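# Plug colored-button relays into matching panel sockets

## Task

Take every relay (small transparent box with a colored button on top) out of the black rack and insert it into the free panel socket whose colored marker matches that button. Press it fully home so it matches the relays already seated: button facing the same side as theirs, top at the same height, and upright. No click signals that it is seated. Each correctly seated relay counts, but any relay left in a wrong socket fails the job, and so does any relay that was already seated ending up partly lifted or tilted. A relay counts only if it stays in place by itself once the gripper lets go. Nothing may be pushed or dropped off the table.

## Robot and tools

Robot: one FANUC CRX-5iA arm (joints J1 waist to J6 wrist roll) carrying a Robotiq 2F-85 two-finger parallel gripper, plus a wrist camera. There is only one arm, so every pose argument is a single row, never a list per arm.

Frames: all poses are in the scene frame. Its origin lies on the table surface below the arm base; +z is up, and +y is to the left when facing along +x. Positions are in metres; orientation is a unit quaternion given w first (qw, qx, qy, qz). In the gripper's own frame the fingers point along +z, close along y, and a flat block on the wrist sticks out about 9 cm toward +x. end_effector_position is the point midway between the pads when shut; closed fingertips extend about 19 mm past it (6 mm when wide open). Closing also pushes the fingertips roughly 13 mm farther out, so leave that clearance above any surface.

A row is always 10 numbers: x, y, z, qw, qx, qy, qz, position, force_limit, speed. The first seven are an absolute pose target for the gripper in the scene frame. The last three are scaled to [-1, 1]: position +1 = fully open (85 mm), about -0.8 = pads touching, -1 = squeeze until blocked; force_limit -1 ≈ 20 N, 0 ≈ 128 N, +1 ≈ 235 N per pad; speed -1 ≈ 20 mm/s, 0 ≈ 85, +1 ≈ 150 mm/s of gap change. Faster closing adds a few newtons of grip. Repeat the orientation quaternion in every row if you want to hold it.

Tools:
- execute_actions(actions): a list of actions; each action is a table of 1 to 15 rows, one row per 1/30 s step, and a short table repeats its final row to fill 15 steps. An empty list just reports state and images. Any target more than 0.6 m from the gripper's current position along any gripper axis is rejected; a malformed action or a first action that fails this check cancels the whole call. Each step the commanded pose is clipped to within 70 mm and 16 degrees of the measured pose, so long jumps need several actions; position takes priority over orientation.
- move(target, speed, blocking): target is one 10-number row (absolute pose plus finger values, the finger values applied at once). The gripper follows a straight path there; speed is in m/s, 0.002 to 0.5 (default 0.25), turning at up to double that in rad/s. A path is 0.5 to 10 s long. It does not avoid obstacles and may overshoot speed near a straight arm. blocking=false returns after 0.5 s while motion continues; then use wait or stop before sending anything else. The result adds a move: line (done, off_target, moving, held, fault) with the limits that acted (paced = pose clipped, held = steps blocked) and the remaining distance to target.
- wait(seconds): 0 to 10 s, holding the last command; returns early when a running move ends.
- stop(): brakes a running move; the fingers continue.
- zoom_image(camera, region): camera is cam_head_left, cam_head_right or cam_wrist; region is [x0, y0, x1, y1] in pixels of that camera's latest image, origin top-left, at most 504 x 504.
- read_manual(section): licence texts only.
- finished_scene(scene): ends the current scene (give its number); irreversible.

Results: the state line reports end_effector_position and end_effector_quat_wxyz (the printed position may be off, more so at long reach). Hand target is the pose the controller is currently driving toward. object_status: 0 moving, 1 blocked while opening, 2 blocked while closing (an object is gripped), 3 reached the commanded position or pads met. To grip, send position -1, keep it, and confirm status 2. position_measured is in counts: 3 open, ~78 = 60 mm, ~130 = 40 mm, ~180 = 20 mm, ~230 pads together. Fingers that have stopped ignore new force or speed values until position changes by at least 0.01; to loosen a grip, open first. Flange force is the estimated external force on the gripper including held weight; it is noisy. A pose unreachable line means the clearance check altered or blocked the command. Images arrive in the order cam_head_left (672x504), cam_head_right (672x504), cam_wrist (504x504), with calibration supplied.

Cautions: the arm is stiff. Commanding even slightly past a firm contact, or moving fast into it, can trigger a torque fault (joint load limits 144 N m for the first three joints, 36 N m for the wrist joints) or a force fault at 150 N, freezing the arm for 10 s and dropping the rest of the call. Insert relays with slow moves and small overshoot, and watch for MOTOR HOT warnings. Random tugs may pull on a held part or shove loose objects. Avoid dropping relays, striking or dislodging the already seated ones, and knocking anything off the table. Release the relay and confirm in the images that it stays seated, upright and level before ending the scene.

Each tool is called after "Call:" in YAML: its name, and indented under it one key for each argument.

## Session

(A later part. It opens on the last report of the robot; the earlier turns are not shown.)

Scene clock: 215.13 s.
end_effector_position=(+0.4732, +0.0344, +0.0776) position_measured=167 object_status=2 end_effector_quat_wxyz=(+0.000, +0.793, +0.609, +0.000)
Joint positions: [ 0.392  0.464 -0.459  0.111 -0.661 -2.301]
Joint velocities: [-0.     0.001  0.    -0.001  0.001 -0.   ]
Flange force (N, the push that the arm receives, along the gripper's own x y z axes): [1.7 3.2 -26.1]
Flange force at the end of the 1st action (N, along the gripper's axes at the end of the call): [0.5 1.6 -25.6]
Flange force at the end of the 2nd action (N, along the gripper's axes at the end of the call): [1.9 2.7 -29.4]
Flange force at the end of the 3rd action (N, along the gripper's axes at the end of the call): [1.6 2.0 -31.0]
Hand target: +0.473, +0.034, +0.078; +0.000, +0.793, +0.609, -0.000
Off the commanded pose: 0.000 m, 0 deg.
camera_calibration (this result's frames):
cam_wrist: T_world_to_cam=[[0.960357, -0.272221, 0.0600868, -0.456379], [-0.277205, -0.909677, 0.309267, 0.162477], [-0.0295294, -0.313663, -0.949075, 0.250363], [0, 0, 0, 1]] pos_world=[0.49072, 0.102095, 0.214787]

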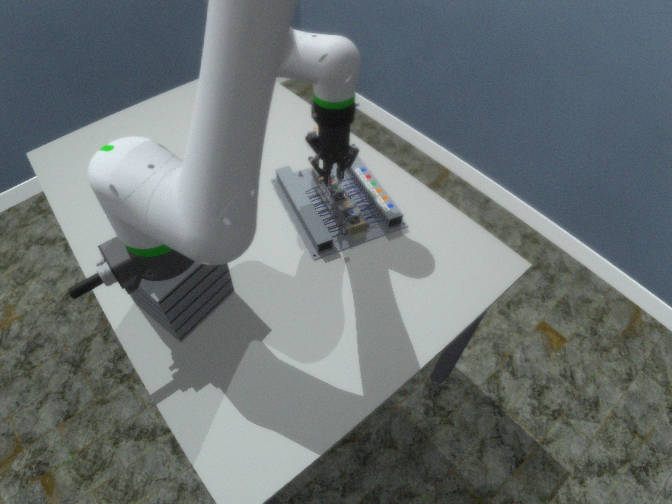

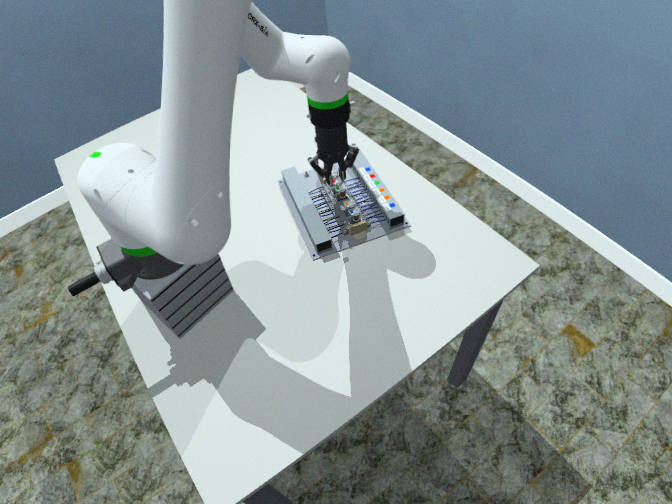

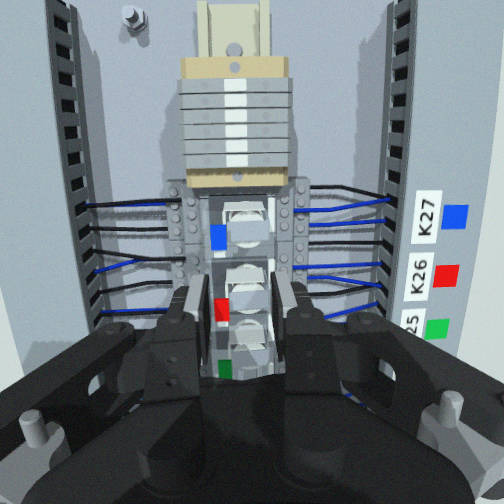

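Call:
execute_actions:
  actions:
    - [[0.4732,0.0344,0.0771,0,0.7934,0.6088,0,-1,-0.4,-0.3]]

Scene clock: 217.40 s.
end_effector_position=(+0.4732, +0.0344, +0.0771) position_measured=167 object_status=2 end_effector_quat_wxyz=(+0.000, +0.793, +0.609, +0.000)
Joint positions: [ 0.392  0.465 -0.459  0.111 -0.659 -2.301]
Joint velocities: [-0.     0.001  0.     0.    -0.    -0.   ]
Flange force (N, the push that the arm receives, along the gripper's own x y z axes): [2.4 -5.3 -55.5]
Hand target: +0.473, +0.034, +0.077; +0.000, +0.793, +0.609, -0.000
Off the commanded pose: 0.000 m, 0 deg.
camera_calibration (this result's frames):
cam_wrist: T_world_to_cam=[[0.960354, -0.272222, 0.0601315, -0.45637], [-0.277221, -0.909683, 0.309233, 0.162647], [-0.0294794, -0.313643, -0.949083, 0.249895], [0, 0, 0, 1]] pos_world=[0.490733, 0.102101, 0.214318]

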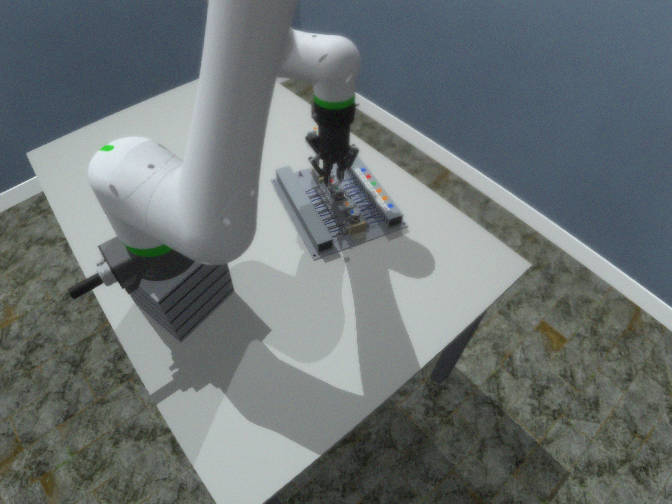

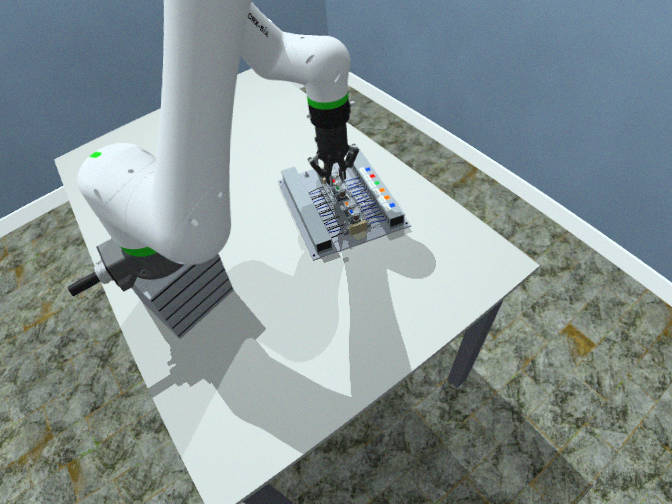

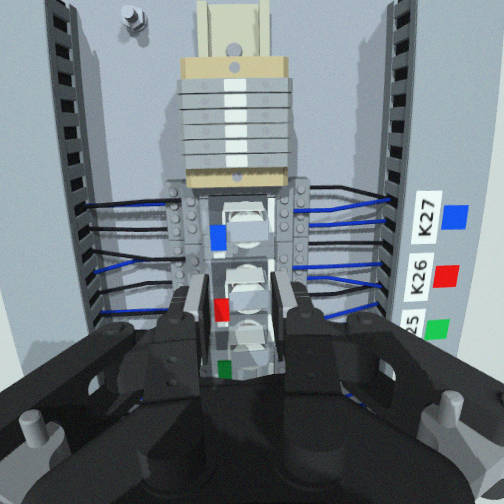

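Call:
execute_actions:
  actions:
    - [[0.4732,0.0344,0.0776,0,0.7934,0.6088,0,-1,-0.4,-0.3],[0.4732,0.0344,0.0776,0,0.7934,0.6088,0,-1,-0.4,-0.3],[0.4732,0.0344,0.0776,0,0.7934,0.6088,0,-1,-0.4,-0.3],[0.4732,0.0344,0.0776,0,0.7934,0.6088,0,0.0,-0.4,0]]

Call:
move:
  target: [0.4732,0.0344,0.115,0,0.7934,0.6088,0,0.0,-0.4,0]
  speed: 0.1

Call:
move:
  target: [0.53,0.15,0.125,0,0.1305,0.9914,0,0.0,-0.4,0]
  speed: 0.5

Call:
move:
  target: [0.588,0.2734,0.1,0,-0.6246,0.781,0,0.0,-0.4,0]
  speed: 0.5

Scene clock: 225.87 s.
end_effector_position=(+0.4729, +0.0342, +0.0774) position_measured=129 object_status=0 end_effector_quat_wxyz=(-0.000, +0.793, +0.609, -0.000)
Joint positions: [ 0.392  0.464 -0.46   0.111 -0.661 -2.301]
Joint velocities: [-0.    -0.001  0.     0.     0.     0.   ]
Flange force (N, the push that the arm receives, along the gripper's own x y z axes): [0.9 -0.9 -0.5]
Hand target: +0.473, +0.034, +0.078; +0.000, +0.793, +0.609, +0.000
Off the commanded pose: 0.000 m, 0 deg.
camera_calibration (this result's frames):
cam_wrist: T_world_to_cam=[[0.960343, -0.272397, 0.0595176, -0.456039], [-0.27718, -0.909541, 0.309686, 0.162259], [-0.0302238, -0.313902, -0.948974, 0.25045], [0, 0, 0, 1]] pos_world=[0.490498, 0.101974, 0.214564]

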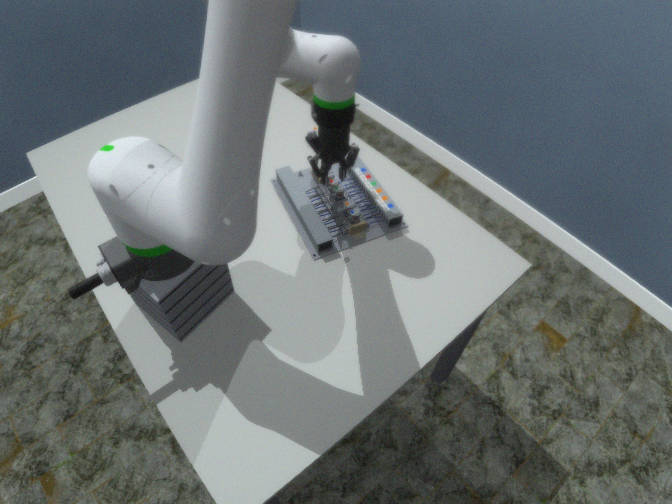

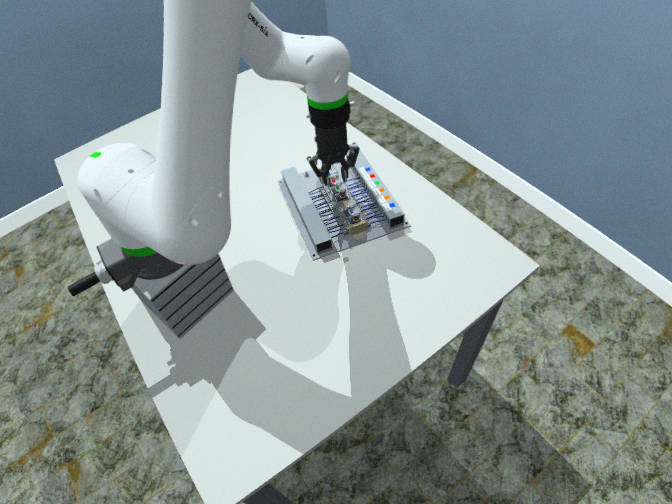

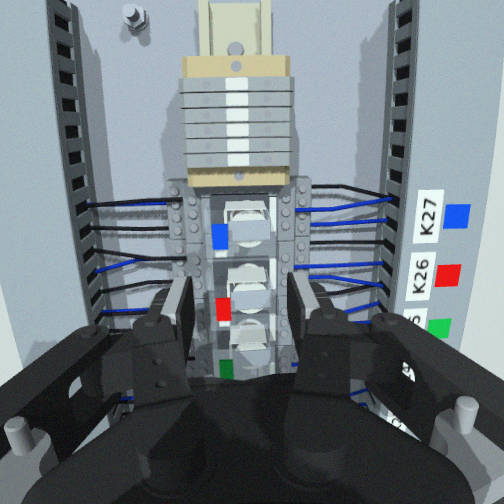

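Scene clock: 226.60 s.
end_effector_position=(+0.4732, +0.0344, +0.1149) position_measured=129 object_status=3 end_effector_quat_wxyz=(-0.000, +0.793, +0.609, -0.000)
Joint positions: [ 0.398  0.389 -0.445  0.099 -0.75  -2.292]
Joint velocities: [ 0.    -0.001  0.001 -0.     0.    -0.   ]
Flange force (N, the push that the arm receives, along the gripper's own x y z axes): [1.5 1.9 0.3]
Hand target: +0.473, +0.034, +0.115; -0.000, +0.793, +0.609, +0.000
Off the commanded pose: 0.000 m, 0 deg.
move: done
camera_calibration (this result's frames):
cam_wrist: T_world_to_cam=[[0.960375, -0.272185, 0.059956, -0.458598], [-0.277131, -0.9097, 0.309264, 0.150927], [-0.0296351, -0.313625, -0.949084, 0.285825], [0, 0, 0, 1]] pos_world=[0.490723, 0.102117, 0.252092]

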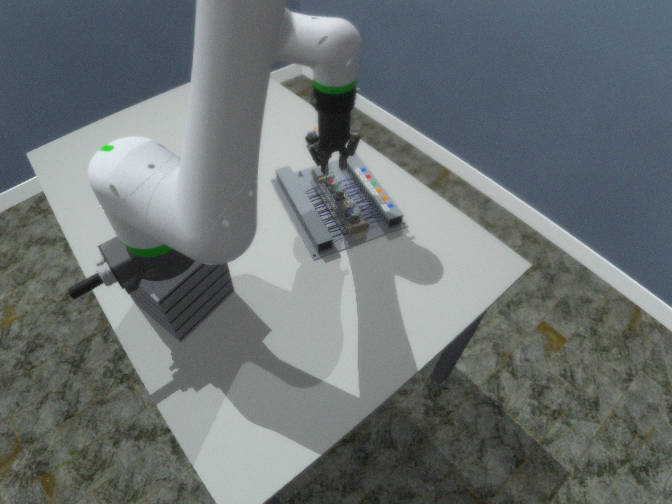

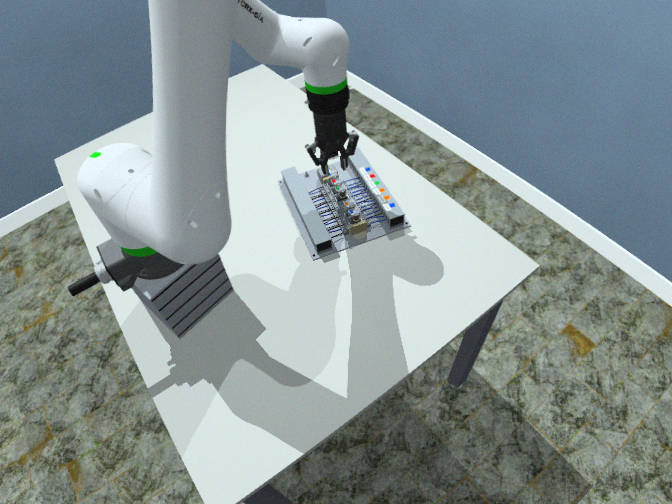

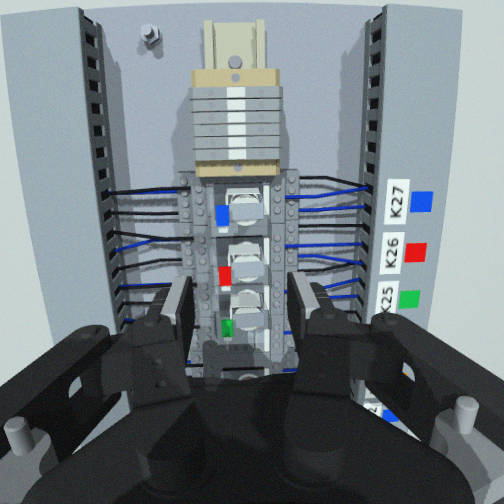

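Scene clock: 228.67 s.
end_effector_position=(+0.5305, +0.1496, +0.1250) position_measured=129 object_status=3 end_effector_quat_wxyz=(+0.000, +0.130, +0.991, -0.000)
Joint positions: [ 0.556  0.537 -0.196  0.087 -0.86  -0.863]
Joint velocities: [-0.001  0.     0.    -0.001 -0.     0.001]
Flange force (N, the push that the arm receives, along the gripper's own x y z axes): [-1.6 0.0 0.3]
Hand target: +0.530, +0.150, +0.125; +0.000, +0.130, +0.991, -0.000
Off the commanded pose: 0.001 m, 0 deg.
move: done
camera_calibration (this result's frames):
cam_wrist: T_world_to_cam=[[0.272109, 0.960416, 0.0596543, -0.302162], [0.909646, -0.276954, 0.309582, -0.455784], [0.313848, -0.0299757, -0.949, 0.108542], [0, 0, 0, 1]] pos_world=[0.462758, 0.167223, 0.262134]

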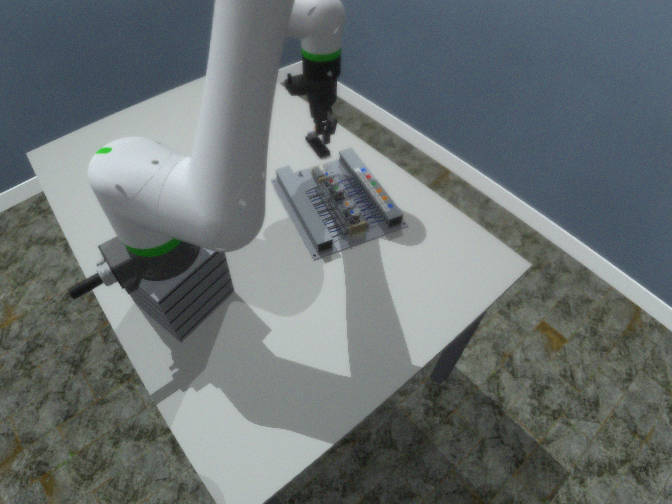

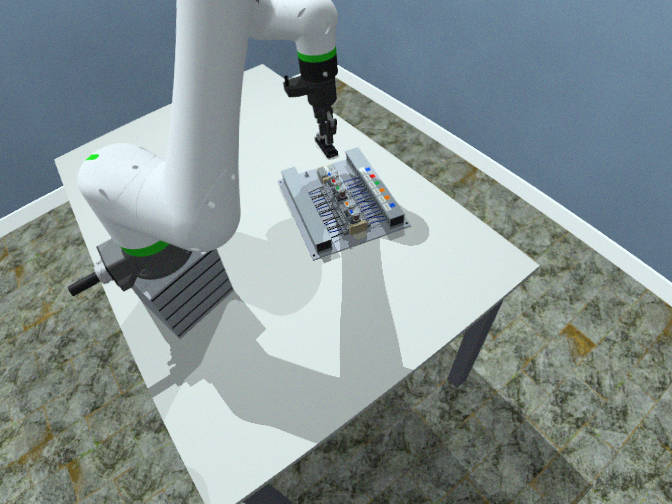

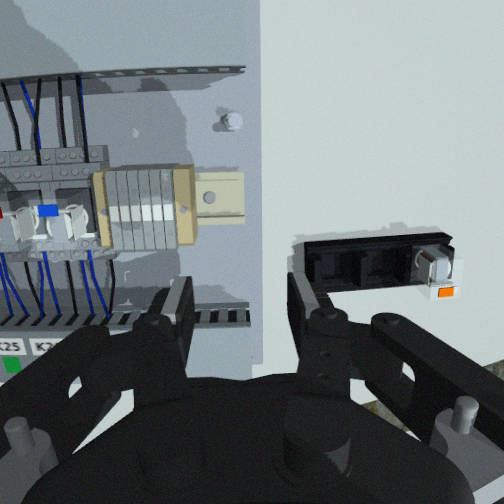

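Scene clock: 230.77 s.
end_effector_position=(+0.5885, +0.2731, +0.1000) position_measured=129 object_status=3 end_effector_quat_wxyz=(-0.000, -0.625, +0.781, -0.000)
Joint positions: [ 0.67   0.783  0.139  0.077 -0.957  0.646]
Joint velocities: [-0.001 -0.     0.001 -0.    -0.     0.001]
Flange force (N, the push that the arm receives, along the gripper's own x y z axes): [-5.1 -3.7 1.0]
Hand target: +0.589, +0.273, +0.100; -0.000, -0.625, +0.781, -0.000
Off the commanded pose: 0.001 m, 0 deg.
move: done
camera_calibration (this result's frames):
cam_wrist: T_world_to_cam=[[-0.970541, 0.233396, 0.0598078, 0.494793], [0.240331, 0.920188, 0.309023, -0.399672], [0.0170905, 0.314293, -0.949172, 0.150969], [0, 0, 0, 1]] pos_world=[0.573691, 0.204842, 0.237211]

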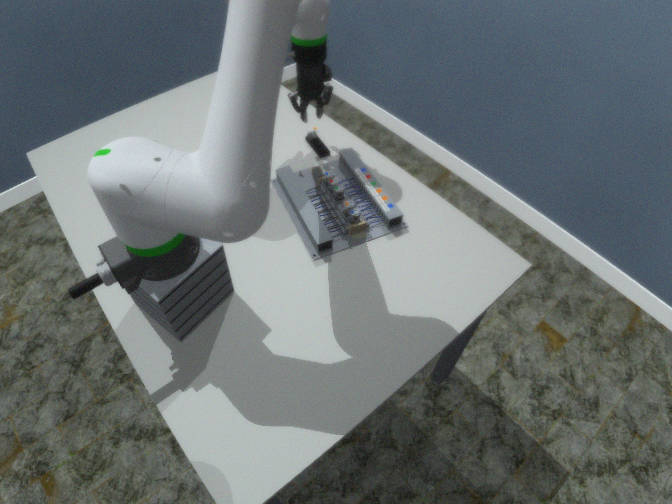

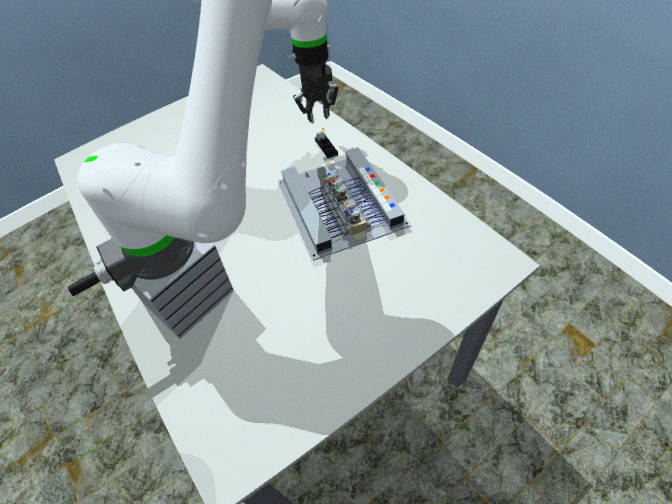

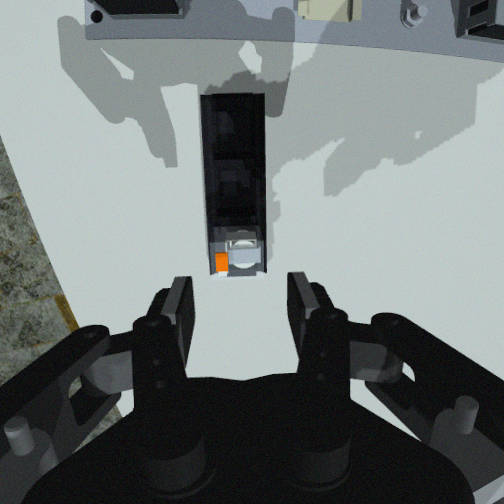

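Call:
move:
  target: [0.5878,0.2702,0.057,0,-0.6246,0.781,0,0.0,-0.4,0]
  speed: 0.08

Call:
zoom_image:
  camera: "cam_wrist"
  region: [130, 180, 370, 400]

Scene clock: 236.37 s.
end_effector_position=(+0.5878, +0.2702, +0.0571) position_measured=129 object_status=3 end_effector_quat_wxyz=(-0.000, -0.625, +0.781, -0.000)
Joint positions: [ 0.663  0.842  0.124  0.081 -0.882  0.646]
Joint velocities: [ 0.     0.001  0.     0.    -0.     0.   ]
Flange force (N, the push that the arm receives, along the gripper's own x y z axes): [1.6 -0.5 1.2]
Hand target: +0.588, +0.270, +0.057; +0.000, -0.625, +0.781, -0.000
Off the commanded pose: 0.000 m, 0 deg.
move: done
camera_calibration (this result's frames):
cam_wrist: T_world_to_cam=[[-0.970544, 0.233323, 0.0600412, 0.497345], [0.24033, 0.920119, 0.30923, -0.383466], [0.0169053, 0.314551, -0.94909, 0.111184], [0, 0, 0, 1]] pos_world=[0.572974, 0.201819, 0.194241]

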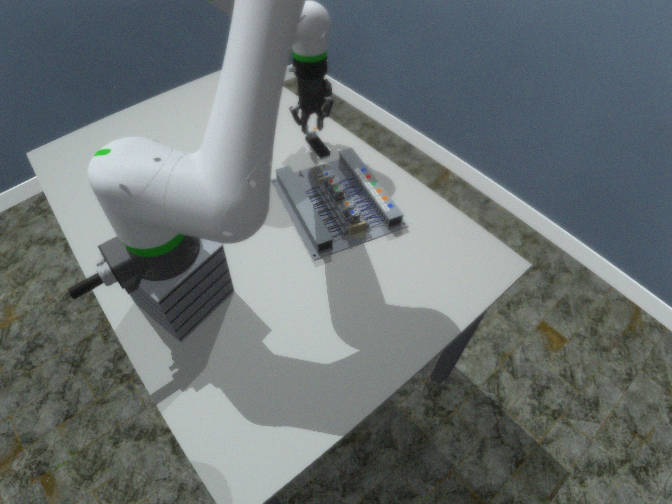

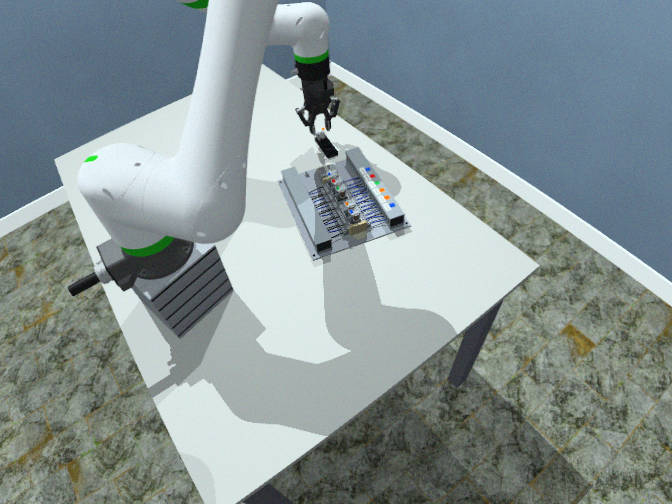

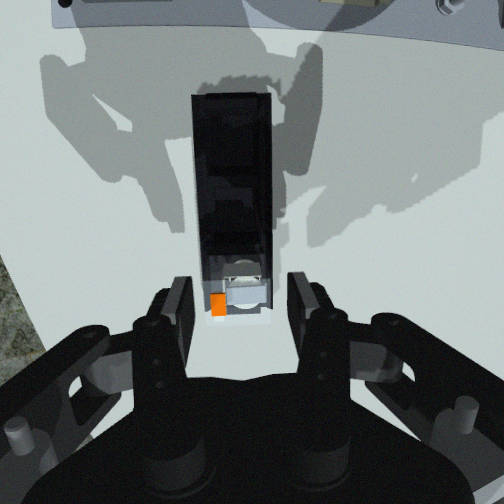

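Region (130, 180, 370, 400) of cam_wrist's 504x504 image, scaled by 2.100, with more detail than that image has; it fills the top 462 rows of this view, and the rest is white.

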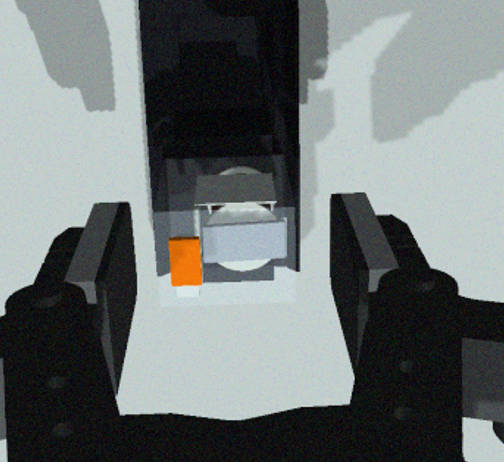

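Call:
execute_actions:
  actions:
    - [[0.5889,0.2678,0.057,0,-0.6246,0.781,0,0,-0.4,0],[0.5889,0.2678,0.057,0,-0.6246,0.781,0,0,-0.4,0],[0.5889,0.2678,0.057,0,-0.6246,0.781,0,0,-0.4,0],[0.5889,0.2678,0.057,0,-0.6246,0.781,0,0,-0.4,0],[0.5889,0.2678,0.057,0,-0.6246,0.781,0,0,-0.4,0],[0.5889,0.2678,0.057,0,-0.6246,0.781,0,0,-0.4,0],[0.5889,0.2678,0.057,0,-0.6246,0.781,0,0,-0.4,0],[0.5889,0.2678,0.057,0,-0.6246,0.781,0,-1,-0.4,-0.3]]
    - [[0.5889,0.2678,0.0573,0,-0.6246,0.781,0,-1,-0.4,-0.3]]

Call:
move:
  target: [0.5889,0.2678,0.135,0,-0.6246,0.781,0,-1,-0.4,-0.3]
  speed: 0.15

Call:
move:
  target: [0.52,0.12,0.138,0,0.1305,0.9914,0,-1,-0.4,-0.3]
  speed: 0.5

Call:
move:
  target: [0.4572,-0.0238,0.135,0,0.7934,0.6088,0,-1,-0.4,-0.3]
  speed: 0.5

Call:
move:
  target: [0.4572,-0.0238,0.087,0,0.7934,0.6088,0,-1,-0.4,-0.3]
  speed: 0.06

Call:
zoom_image:
  camera: "cam_wrist"
  region: [140, 170, 350, 410]

Scene clock: 250.07 s.
end_effector_position=(+0.5889, +0.2678, +0.0573) position_measured=167 object_status=2 end_effector_quat_wxyz=(+0.000, -0.625, +0.781, -0.000)
Joint positions: [ 0.659  0.842  0.124  0.081 -0.882  0.65 ]
Joint velocities: [-0.    -0.001 -0.001  0.001  0.     0.   ]
Flange force (N, the push that the arm receives, along the gripper's own x y z axes): [0.7 1.5 -0.1]
Flange force at the end of the 1st action (N, along the gripper's axes at the end of the call): [-0.3 1.1 -0.2]
Hand target: +0.589, +0.268, +0.057; -0.000, -0.625, +0.781, +0.000
Off the commanded pose: 0.000 m, 0 deg.
camera_calibration (this result's frames):
cam_wrist: T_world_to_cam=[[-0.970516, 0.233441, 0.0600312, 0.498979], [0.240438, 0.920075, 0.309276, -0.381705], [0.0169645, 0.314592, -0.949076, 0.112102], [0, 0, 0, 1]] pos_world=[0.574142, 0.199449, 0.194492]

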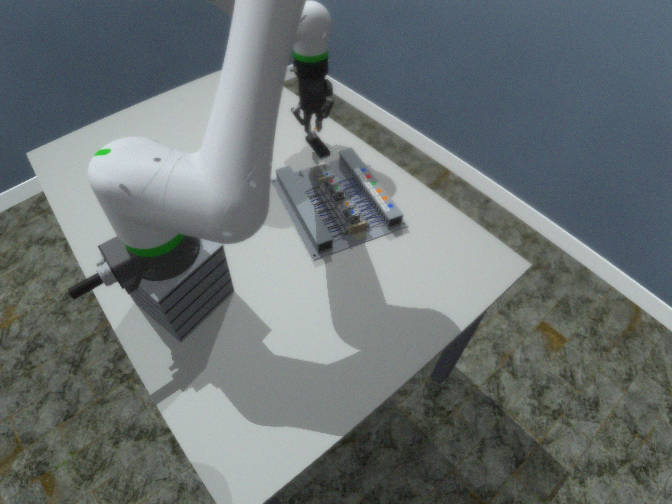

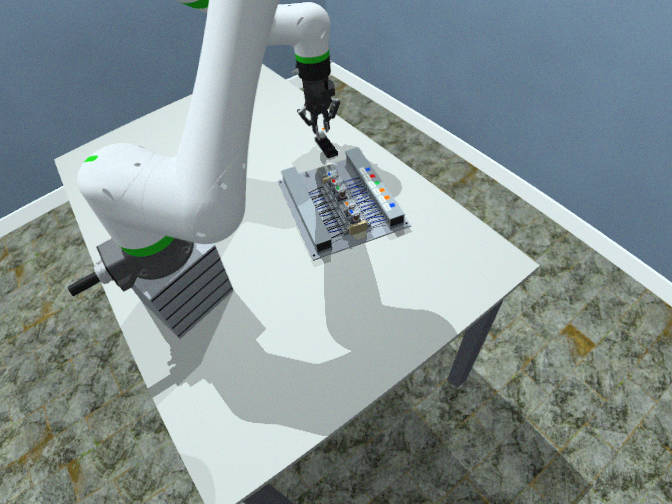

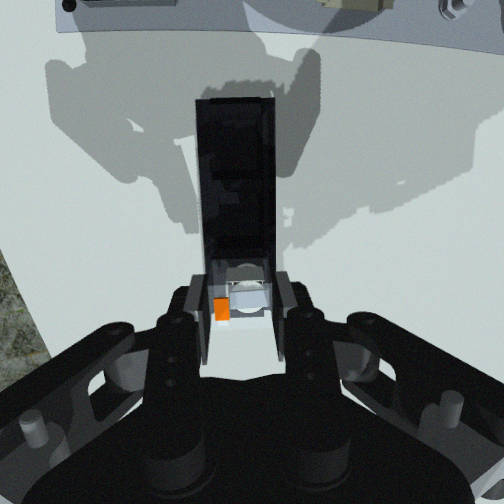

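Scene clock: 250.93 s.
end_effector_position=(+0.5889, +0.2678, +0.1348) position_measured=167 object_status=2 end_effector_quat_wxyz=(-0.000, -0.625, +0.781, +0.000)
Joint positions: [ 0.667  0.732  0.147  0.073 -1.016  0.655]
Joint velocities: [ 0.  0.  0. -0.  0. -0.]
Flange force (N, the push that the arm receives, along the gripper's own x y z axes): [0.7 -0.9 0.5]
Hand target: +0.589, +0.268, +0.135; +0.000, -0.625, +0.781, +0.000
Off the commanded pose: 0.000 m, 0 deg.
move: done
camera_calibration (this result's frames):
cam_wrist: T_world_to_cam=[[-0.970515, 0.233386, 0.0602574, 0.494256], [0.240458, 0.920081, 0.309244, -0.40573], [0.0167313, 0.314615, -0.949072, 0.18581], [0, 0, 0, 1]] pos_world=[0.574135, 0.199494, 0.272034]

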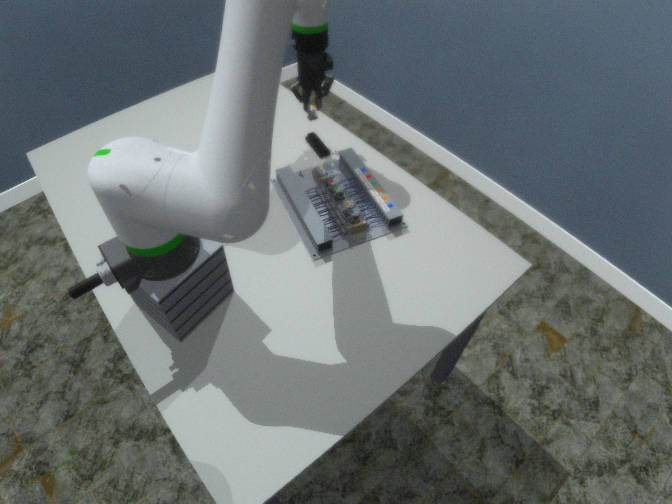

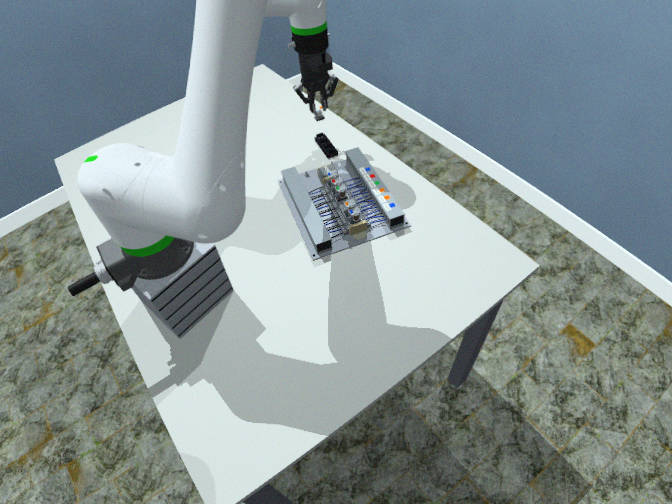

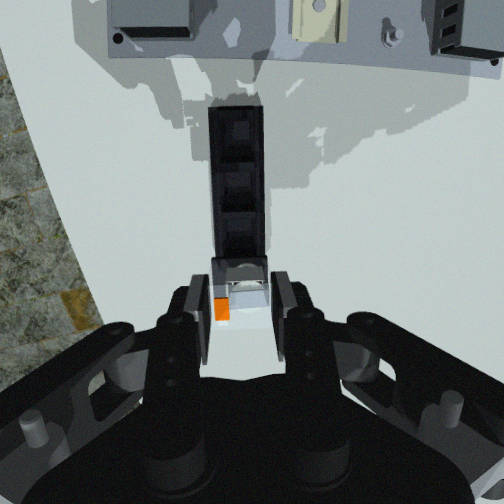

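Scene clock: 253.03 s.
end_effector_position=(+0.5194, +0.1203, +0.1380) position_measured=167 object_status=2 end_effector_quat_wxyz=(-0.000, +0.131, +0.991, +0.000)
Joint positions: [ 0.52   0.477 -0.248  0.086 -0.867 -0.826]
Joint velocities: [ 0.002 -0.001 -0.     0.002  0.    -0.001]
Flange force (N, the push that the arm receives, along the gripper's own x y z axes): [0.0 0.1 0.3]
Hand target: +0.519, +0.120, +0.138; -0.000, +0.131, +0.991, +0.000
Off the commanded pose: 0.001 m, 0 deg.
move: done
camera_calibration (this result's frames):
cam_wrist: T_world_to_cam=[[0.272319, 0.960308, 0.0604174, -0.271951], [0.909717, -0.277411, 0.308962, -0.457751], [0.313459, -0.0291736, -0.949153, 0.12365], [0, 0, 0, 1]] pos_world=[0.451723, 0.137779, 0.275221]

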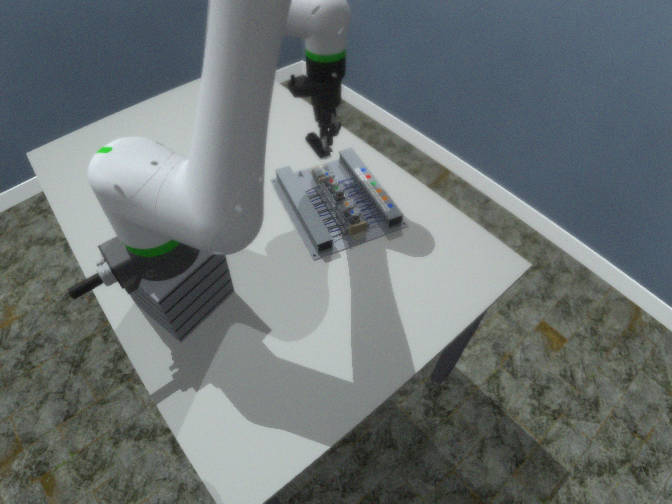

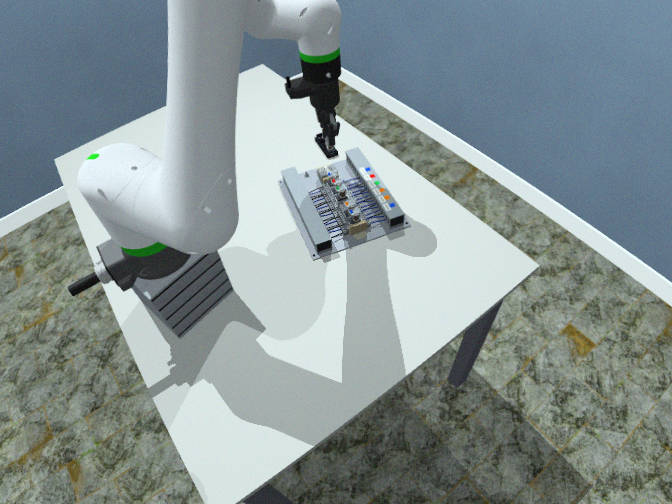

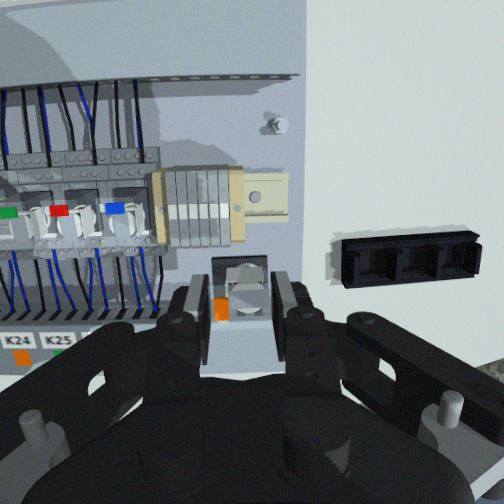

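Scene clock: 255.10 s.
end_effector_position=(+0.4566, -0.0233, +0.1350) position_measured=167 object_status=2 end_effector_quat_wxyz=(-0.000, +0.793, +0.609, +0.000)
Joint positions: [ 0.29   0.305 -0.489  0.096 -0.782 -2.18 ]
Joint velocities: [ 0.002  0.001 -0.001  0.     0.001 -0.001]
Flange force (N, the push that the arm receives, along the gripper's own x y z axes): [-1.9 0.3 0.1]
Hand target: +0.457, -0.023, +0.135; -0.000, +0.793, +0.609, +0.000
Off the commanded pose: 0.001 m, 0 deg.
move: done
camera_calibration (this result's frames):
cam_wrist: T_world_to_cam=[[0.960342, -0.272376, 0.0596228, -0.459522], [-0.277227, -0.90989, 0.308618, 0.0877235], [-0.0298099, -0.312908, -0.949315, 0.286441], [0, 0, 0, 1]] pos_world=[0.474157, 0.0442858, 0.272248]

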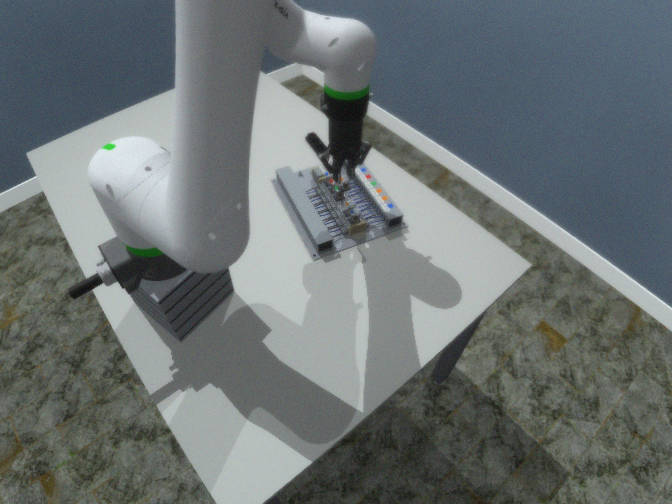

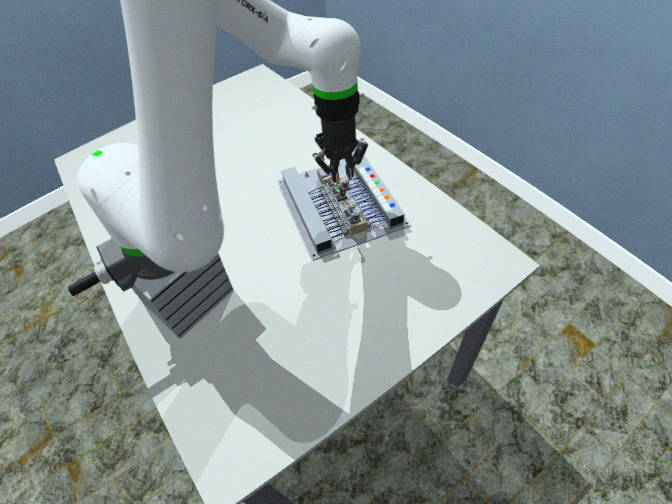

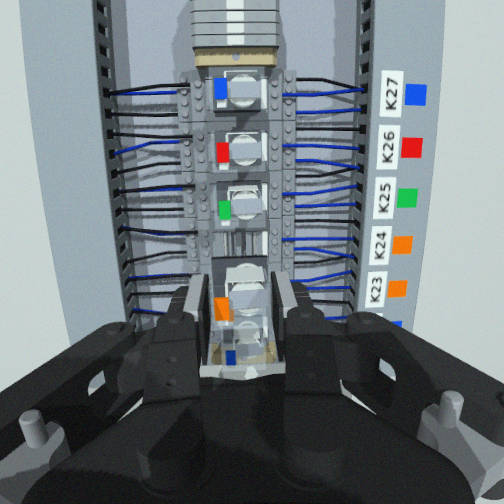

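Scene clock: 256.17 s.
end_effector_position=(+0.4572, -0.0238, +0.0871) position_measured=167 object_status=2 end_effector_quat_wxyz=(+0.000, +0.793, +0.609, +0.000)
Joint positions: [ 0.281  0.403 -0.511  0.112 -0.662 -2.191]
Joint velocities: [-0.    -0.    -0.     0.     0.001  0.   ]
Flange force (N, the push that the arm receives, along the gripper's own x y z axes): [0.0 -0.3 0.2]
Hand target: +0.457, -0.024, +0.087; +0.000, +0.793, +0.609, -0.000
Off the commanded pose: 0.000 m, 0 deg.
move: done
camera_calibration (this result's frames):
cam_wrist: T_world_to_cam=[[0.960334, -0.272282, 0.0601696, -0.457409], [-0.277287, -0.909634, 0.309318, 0.102151], [-0.0294894, -0.313733, -0.949053, 0.240611], [0, 0, 0, 1]] pos_world=[0.474687, 0.043863, 0.224277]

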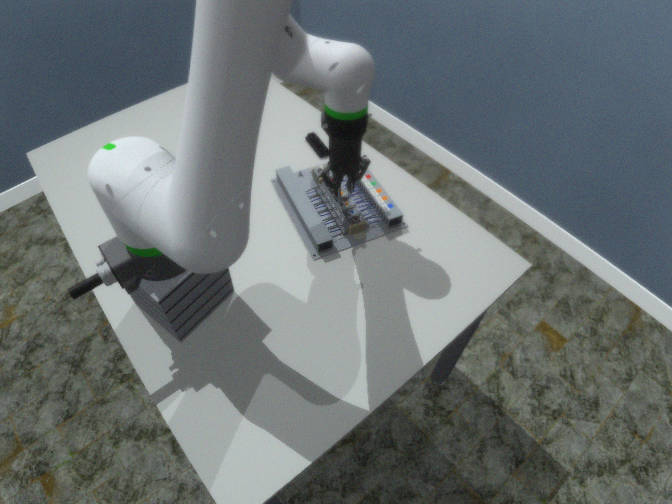

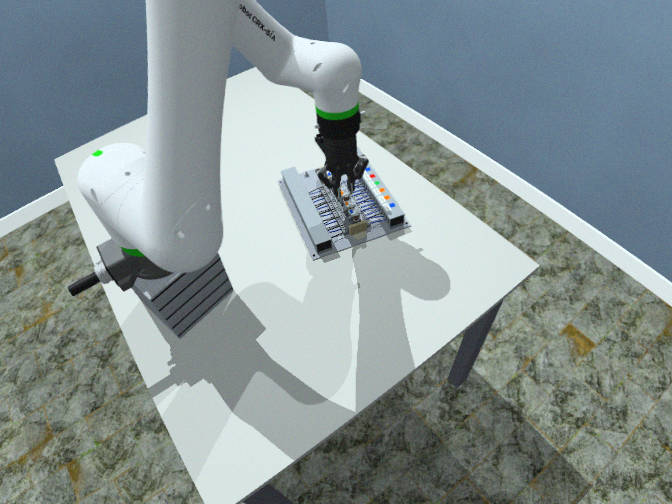

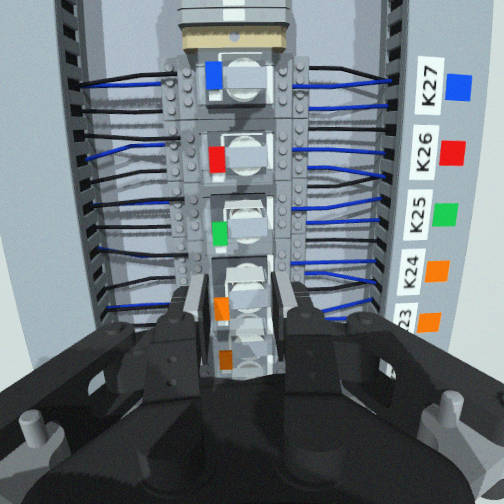

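Region (140, 170, 350, 410) of cam_wrist's 504x504 image, scaled by 2.100, with more detail than that image has; it fills the left 441 columns of this view, and the rest is white.

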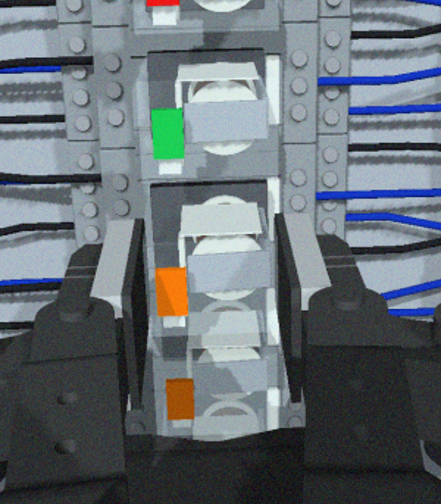

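Call:
execute_actions:
  actions:
    - [[0.4566,-0.0252,0.0855,0,0.7934,0.6088,0,-1,-0.4,-0.3]]
    - [[0.4566,-0.0252,0.083,0,0.7934,0.6088,0,-1,-0.4,-0.3]]
    - [[0.4566,-0.0252,0.082,0,0.7934,0.6088,0,-1,-0.4,-0.3]]
    - [[0.4566,-0.0252,0.0812,0,0.7934,0.6088,0,-1,-0.4,-0.3]]

Scene clock: 263.27 s.
end_effector_position=(+0.4566, -0.0252, +0.0812) position_measured=167 object_status=2 end_effector_quat_wxyz=(+0.000, +0.793, +0.609, +0.000)
Joint positions: [ 0.278  0.415 -0.514  0.114 -0.647 -2.189]
Joint velocities: [-0.  0. -0.  0. -0.  0.]
Flange force (N, the push that the arm receives, along the gripper's own x y z axes): [0.0 -1.6 -25.4]
Flange force at the end of the 1st action (N, along the gripper's axes at the end of the call): [0.6 1.0 1.7]
Flange force at the end of the 2nd action (N, along the gripper's axes at the end of the call): [-0.6 2.0 -0.1]
Flange force at the end of the 3rd action (N, along the gripper's axes at the end of the call): [0.3 1.0 -9.4]
Hand target: +0.457, -0.025, +0.081; +0.000, +0.793, +0.609, -0.000
Off the commanded pose: 0.000 m, 0 deg.
camera_calibration (this result's frames):
cam_wrist: T_world_to_cam=[[0.960355, -0.272224, 0.0601, -0.456884], [-0.277212, -0.909677, 0.30926, 0.102548], [-0.0295162, -0.31366, -0.949077, 0.2346], [0, 0, 0, 1]] pos_world=[0.474123, 0.0424961, 0.218398]

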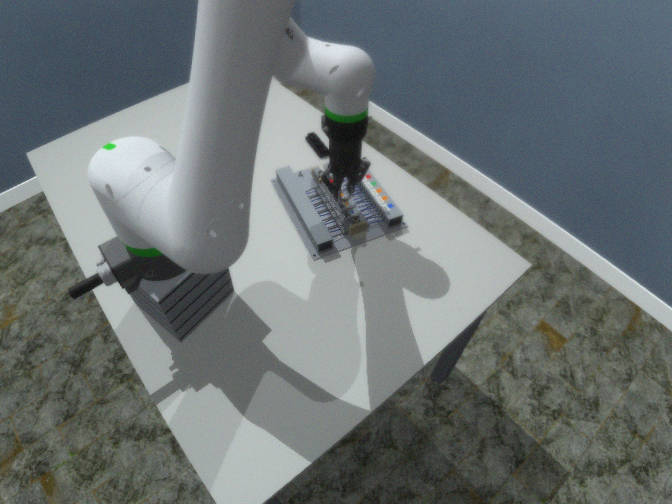

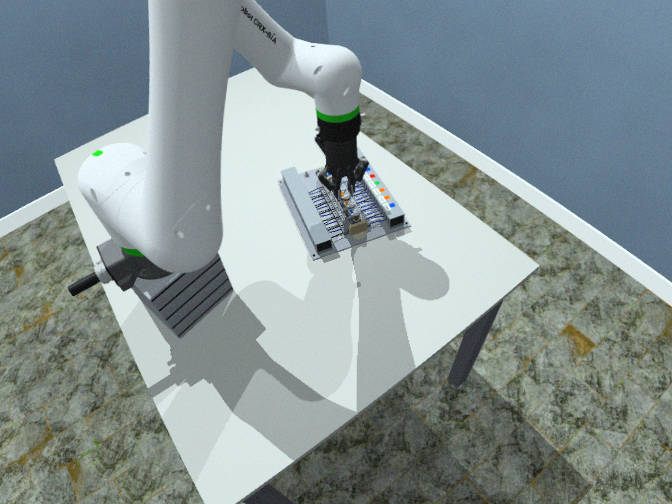

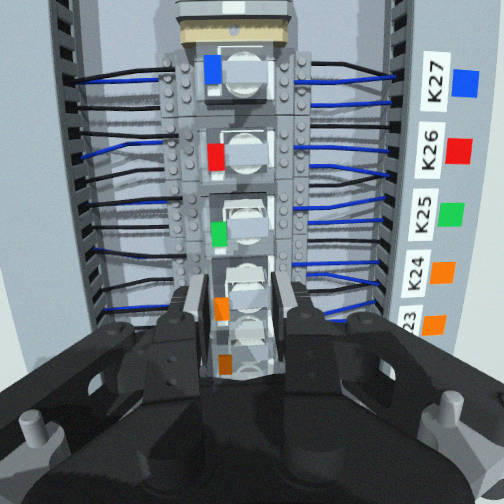

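Call:
execute_actions:
  actions:
    - [[0.4566,-0.0252,0.08,0,0.7934,0.6088,0,-1,-0.4,-0.3]]
    - [[0.4566,-0.0252,0.0788,0,0.7934,0.6088,0,-1,-0.4,-0.3]]
    - [[0.4566,-0.0252,0.0777,0,0.7934,0.6088,0,-1,-0.4,-0.3]]
    - [[0.4566,-0.0252,0.0772,0,0.7934,0.6088,0,-1,-0.4,-0.3]]

Scene clock: 268.00 s.
end_effector_position=(+0.4566, -0.0252, +0.0772) position_measured=167 object_status=2 end_effector_quat_wxyz=(+0.000, +0.793, +0.609, +0.000)
Joint positions: [ 0.277  0.424 -0.515  0.115 -0.637 -2.191]
Joint velocities: [ 0.    -0.     0.001  0.     0.     0.001]
Flange force (N, the push that the arm receives, along the gripper's own x y z axes): [0.5 -1.6 -32.7]
Flange force at the end of the 1st action (N, along the gripper's axes at the end of the call): [-0.5 0.6 -24.2]
Flange force at the end of the 2nd action (N, along the gripper's axes at the end of the call): [2.4 -0.3 -25.9]
Flange force at the end of the 3rd action (N, along the gripper's axes at the end of the call): [1.1 -1.0 -25.0]
Hand target: +0.457, -0.025, +0.077; +0.000, +0.793, +0.609, -0.000
Off the commanded pose: 0.000 m, 0 deg.
camera_calibration (this result's frames):
cam_wrist: T_world_to_cam=[[0.960357, -0.272216, 0.0600984, -0.456645], [-0.277205, -0.909677, 0.309265, 0.103781], [-0.0295169, -0.313665, -0.949075, 0.230803], [0, 0, 0, 1]] pos_world=[0.474123, 0.0424957, 0.214397]

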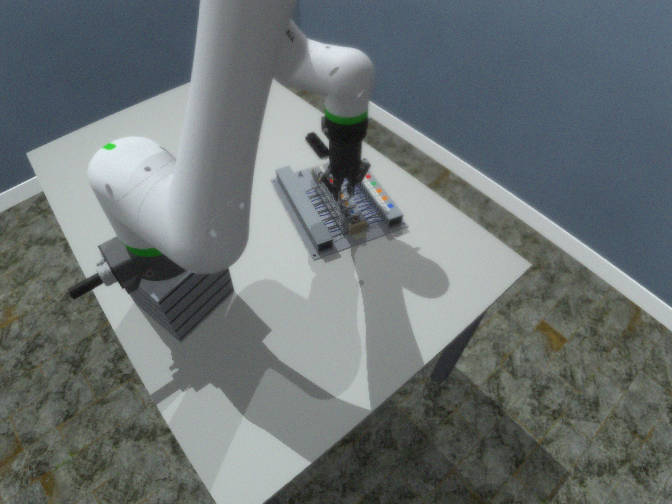

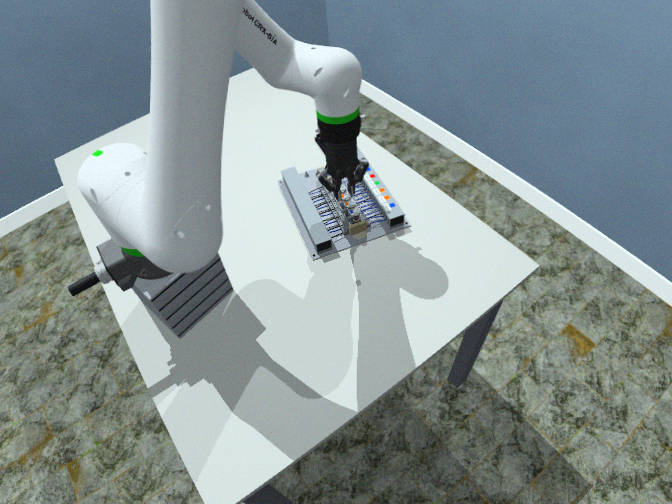

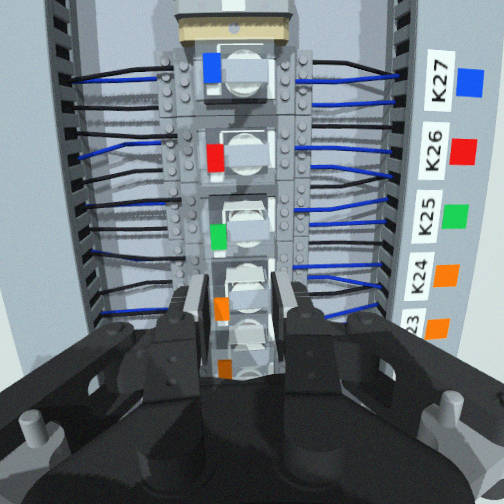

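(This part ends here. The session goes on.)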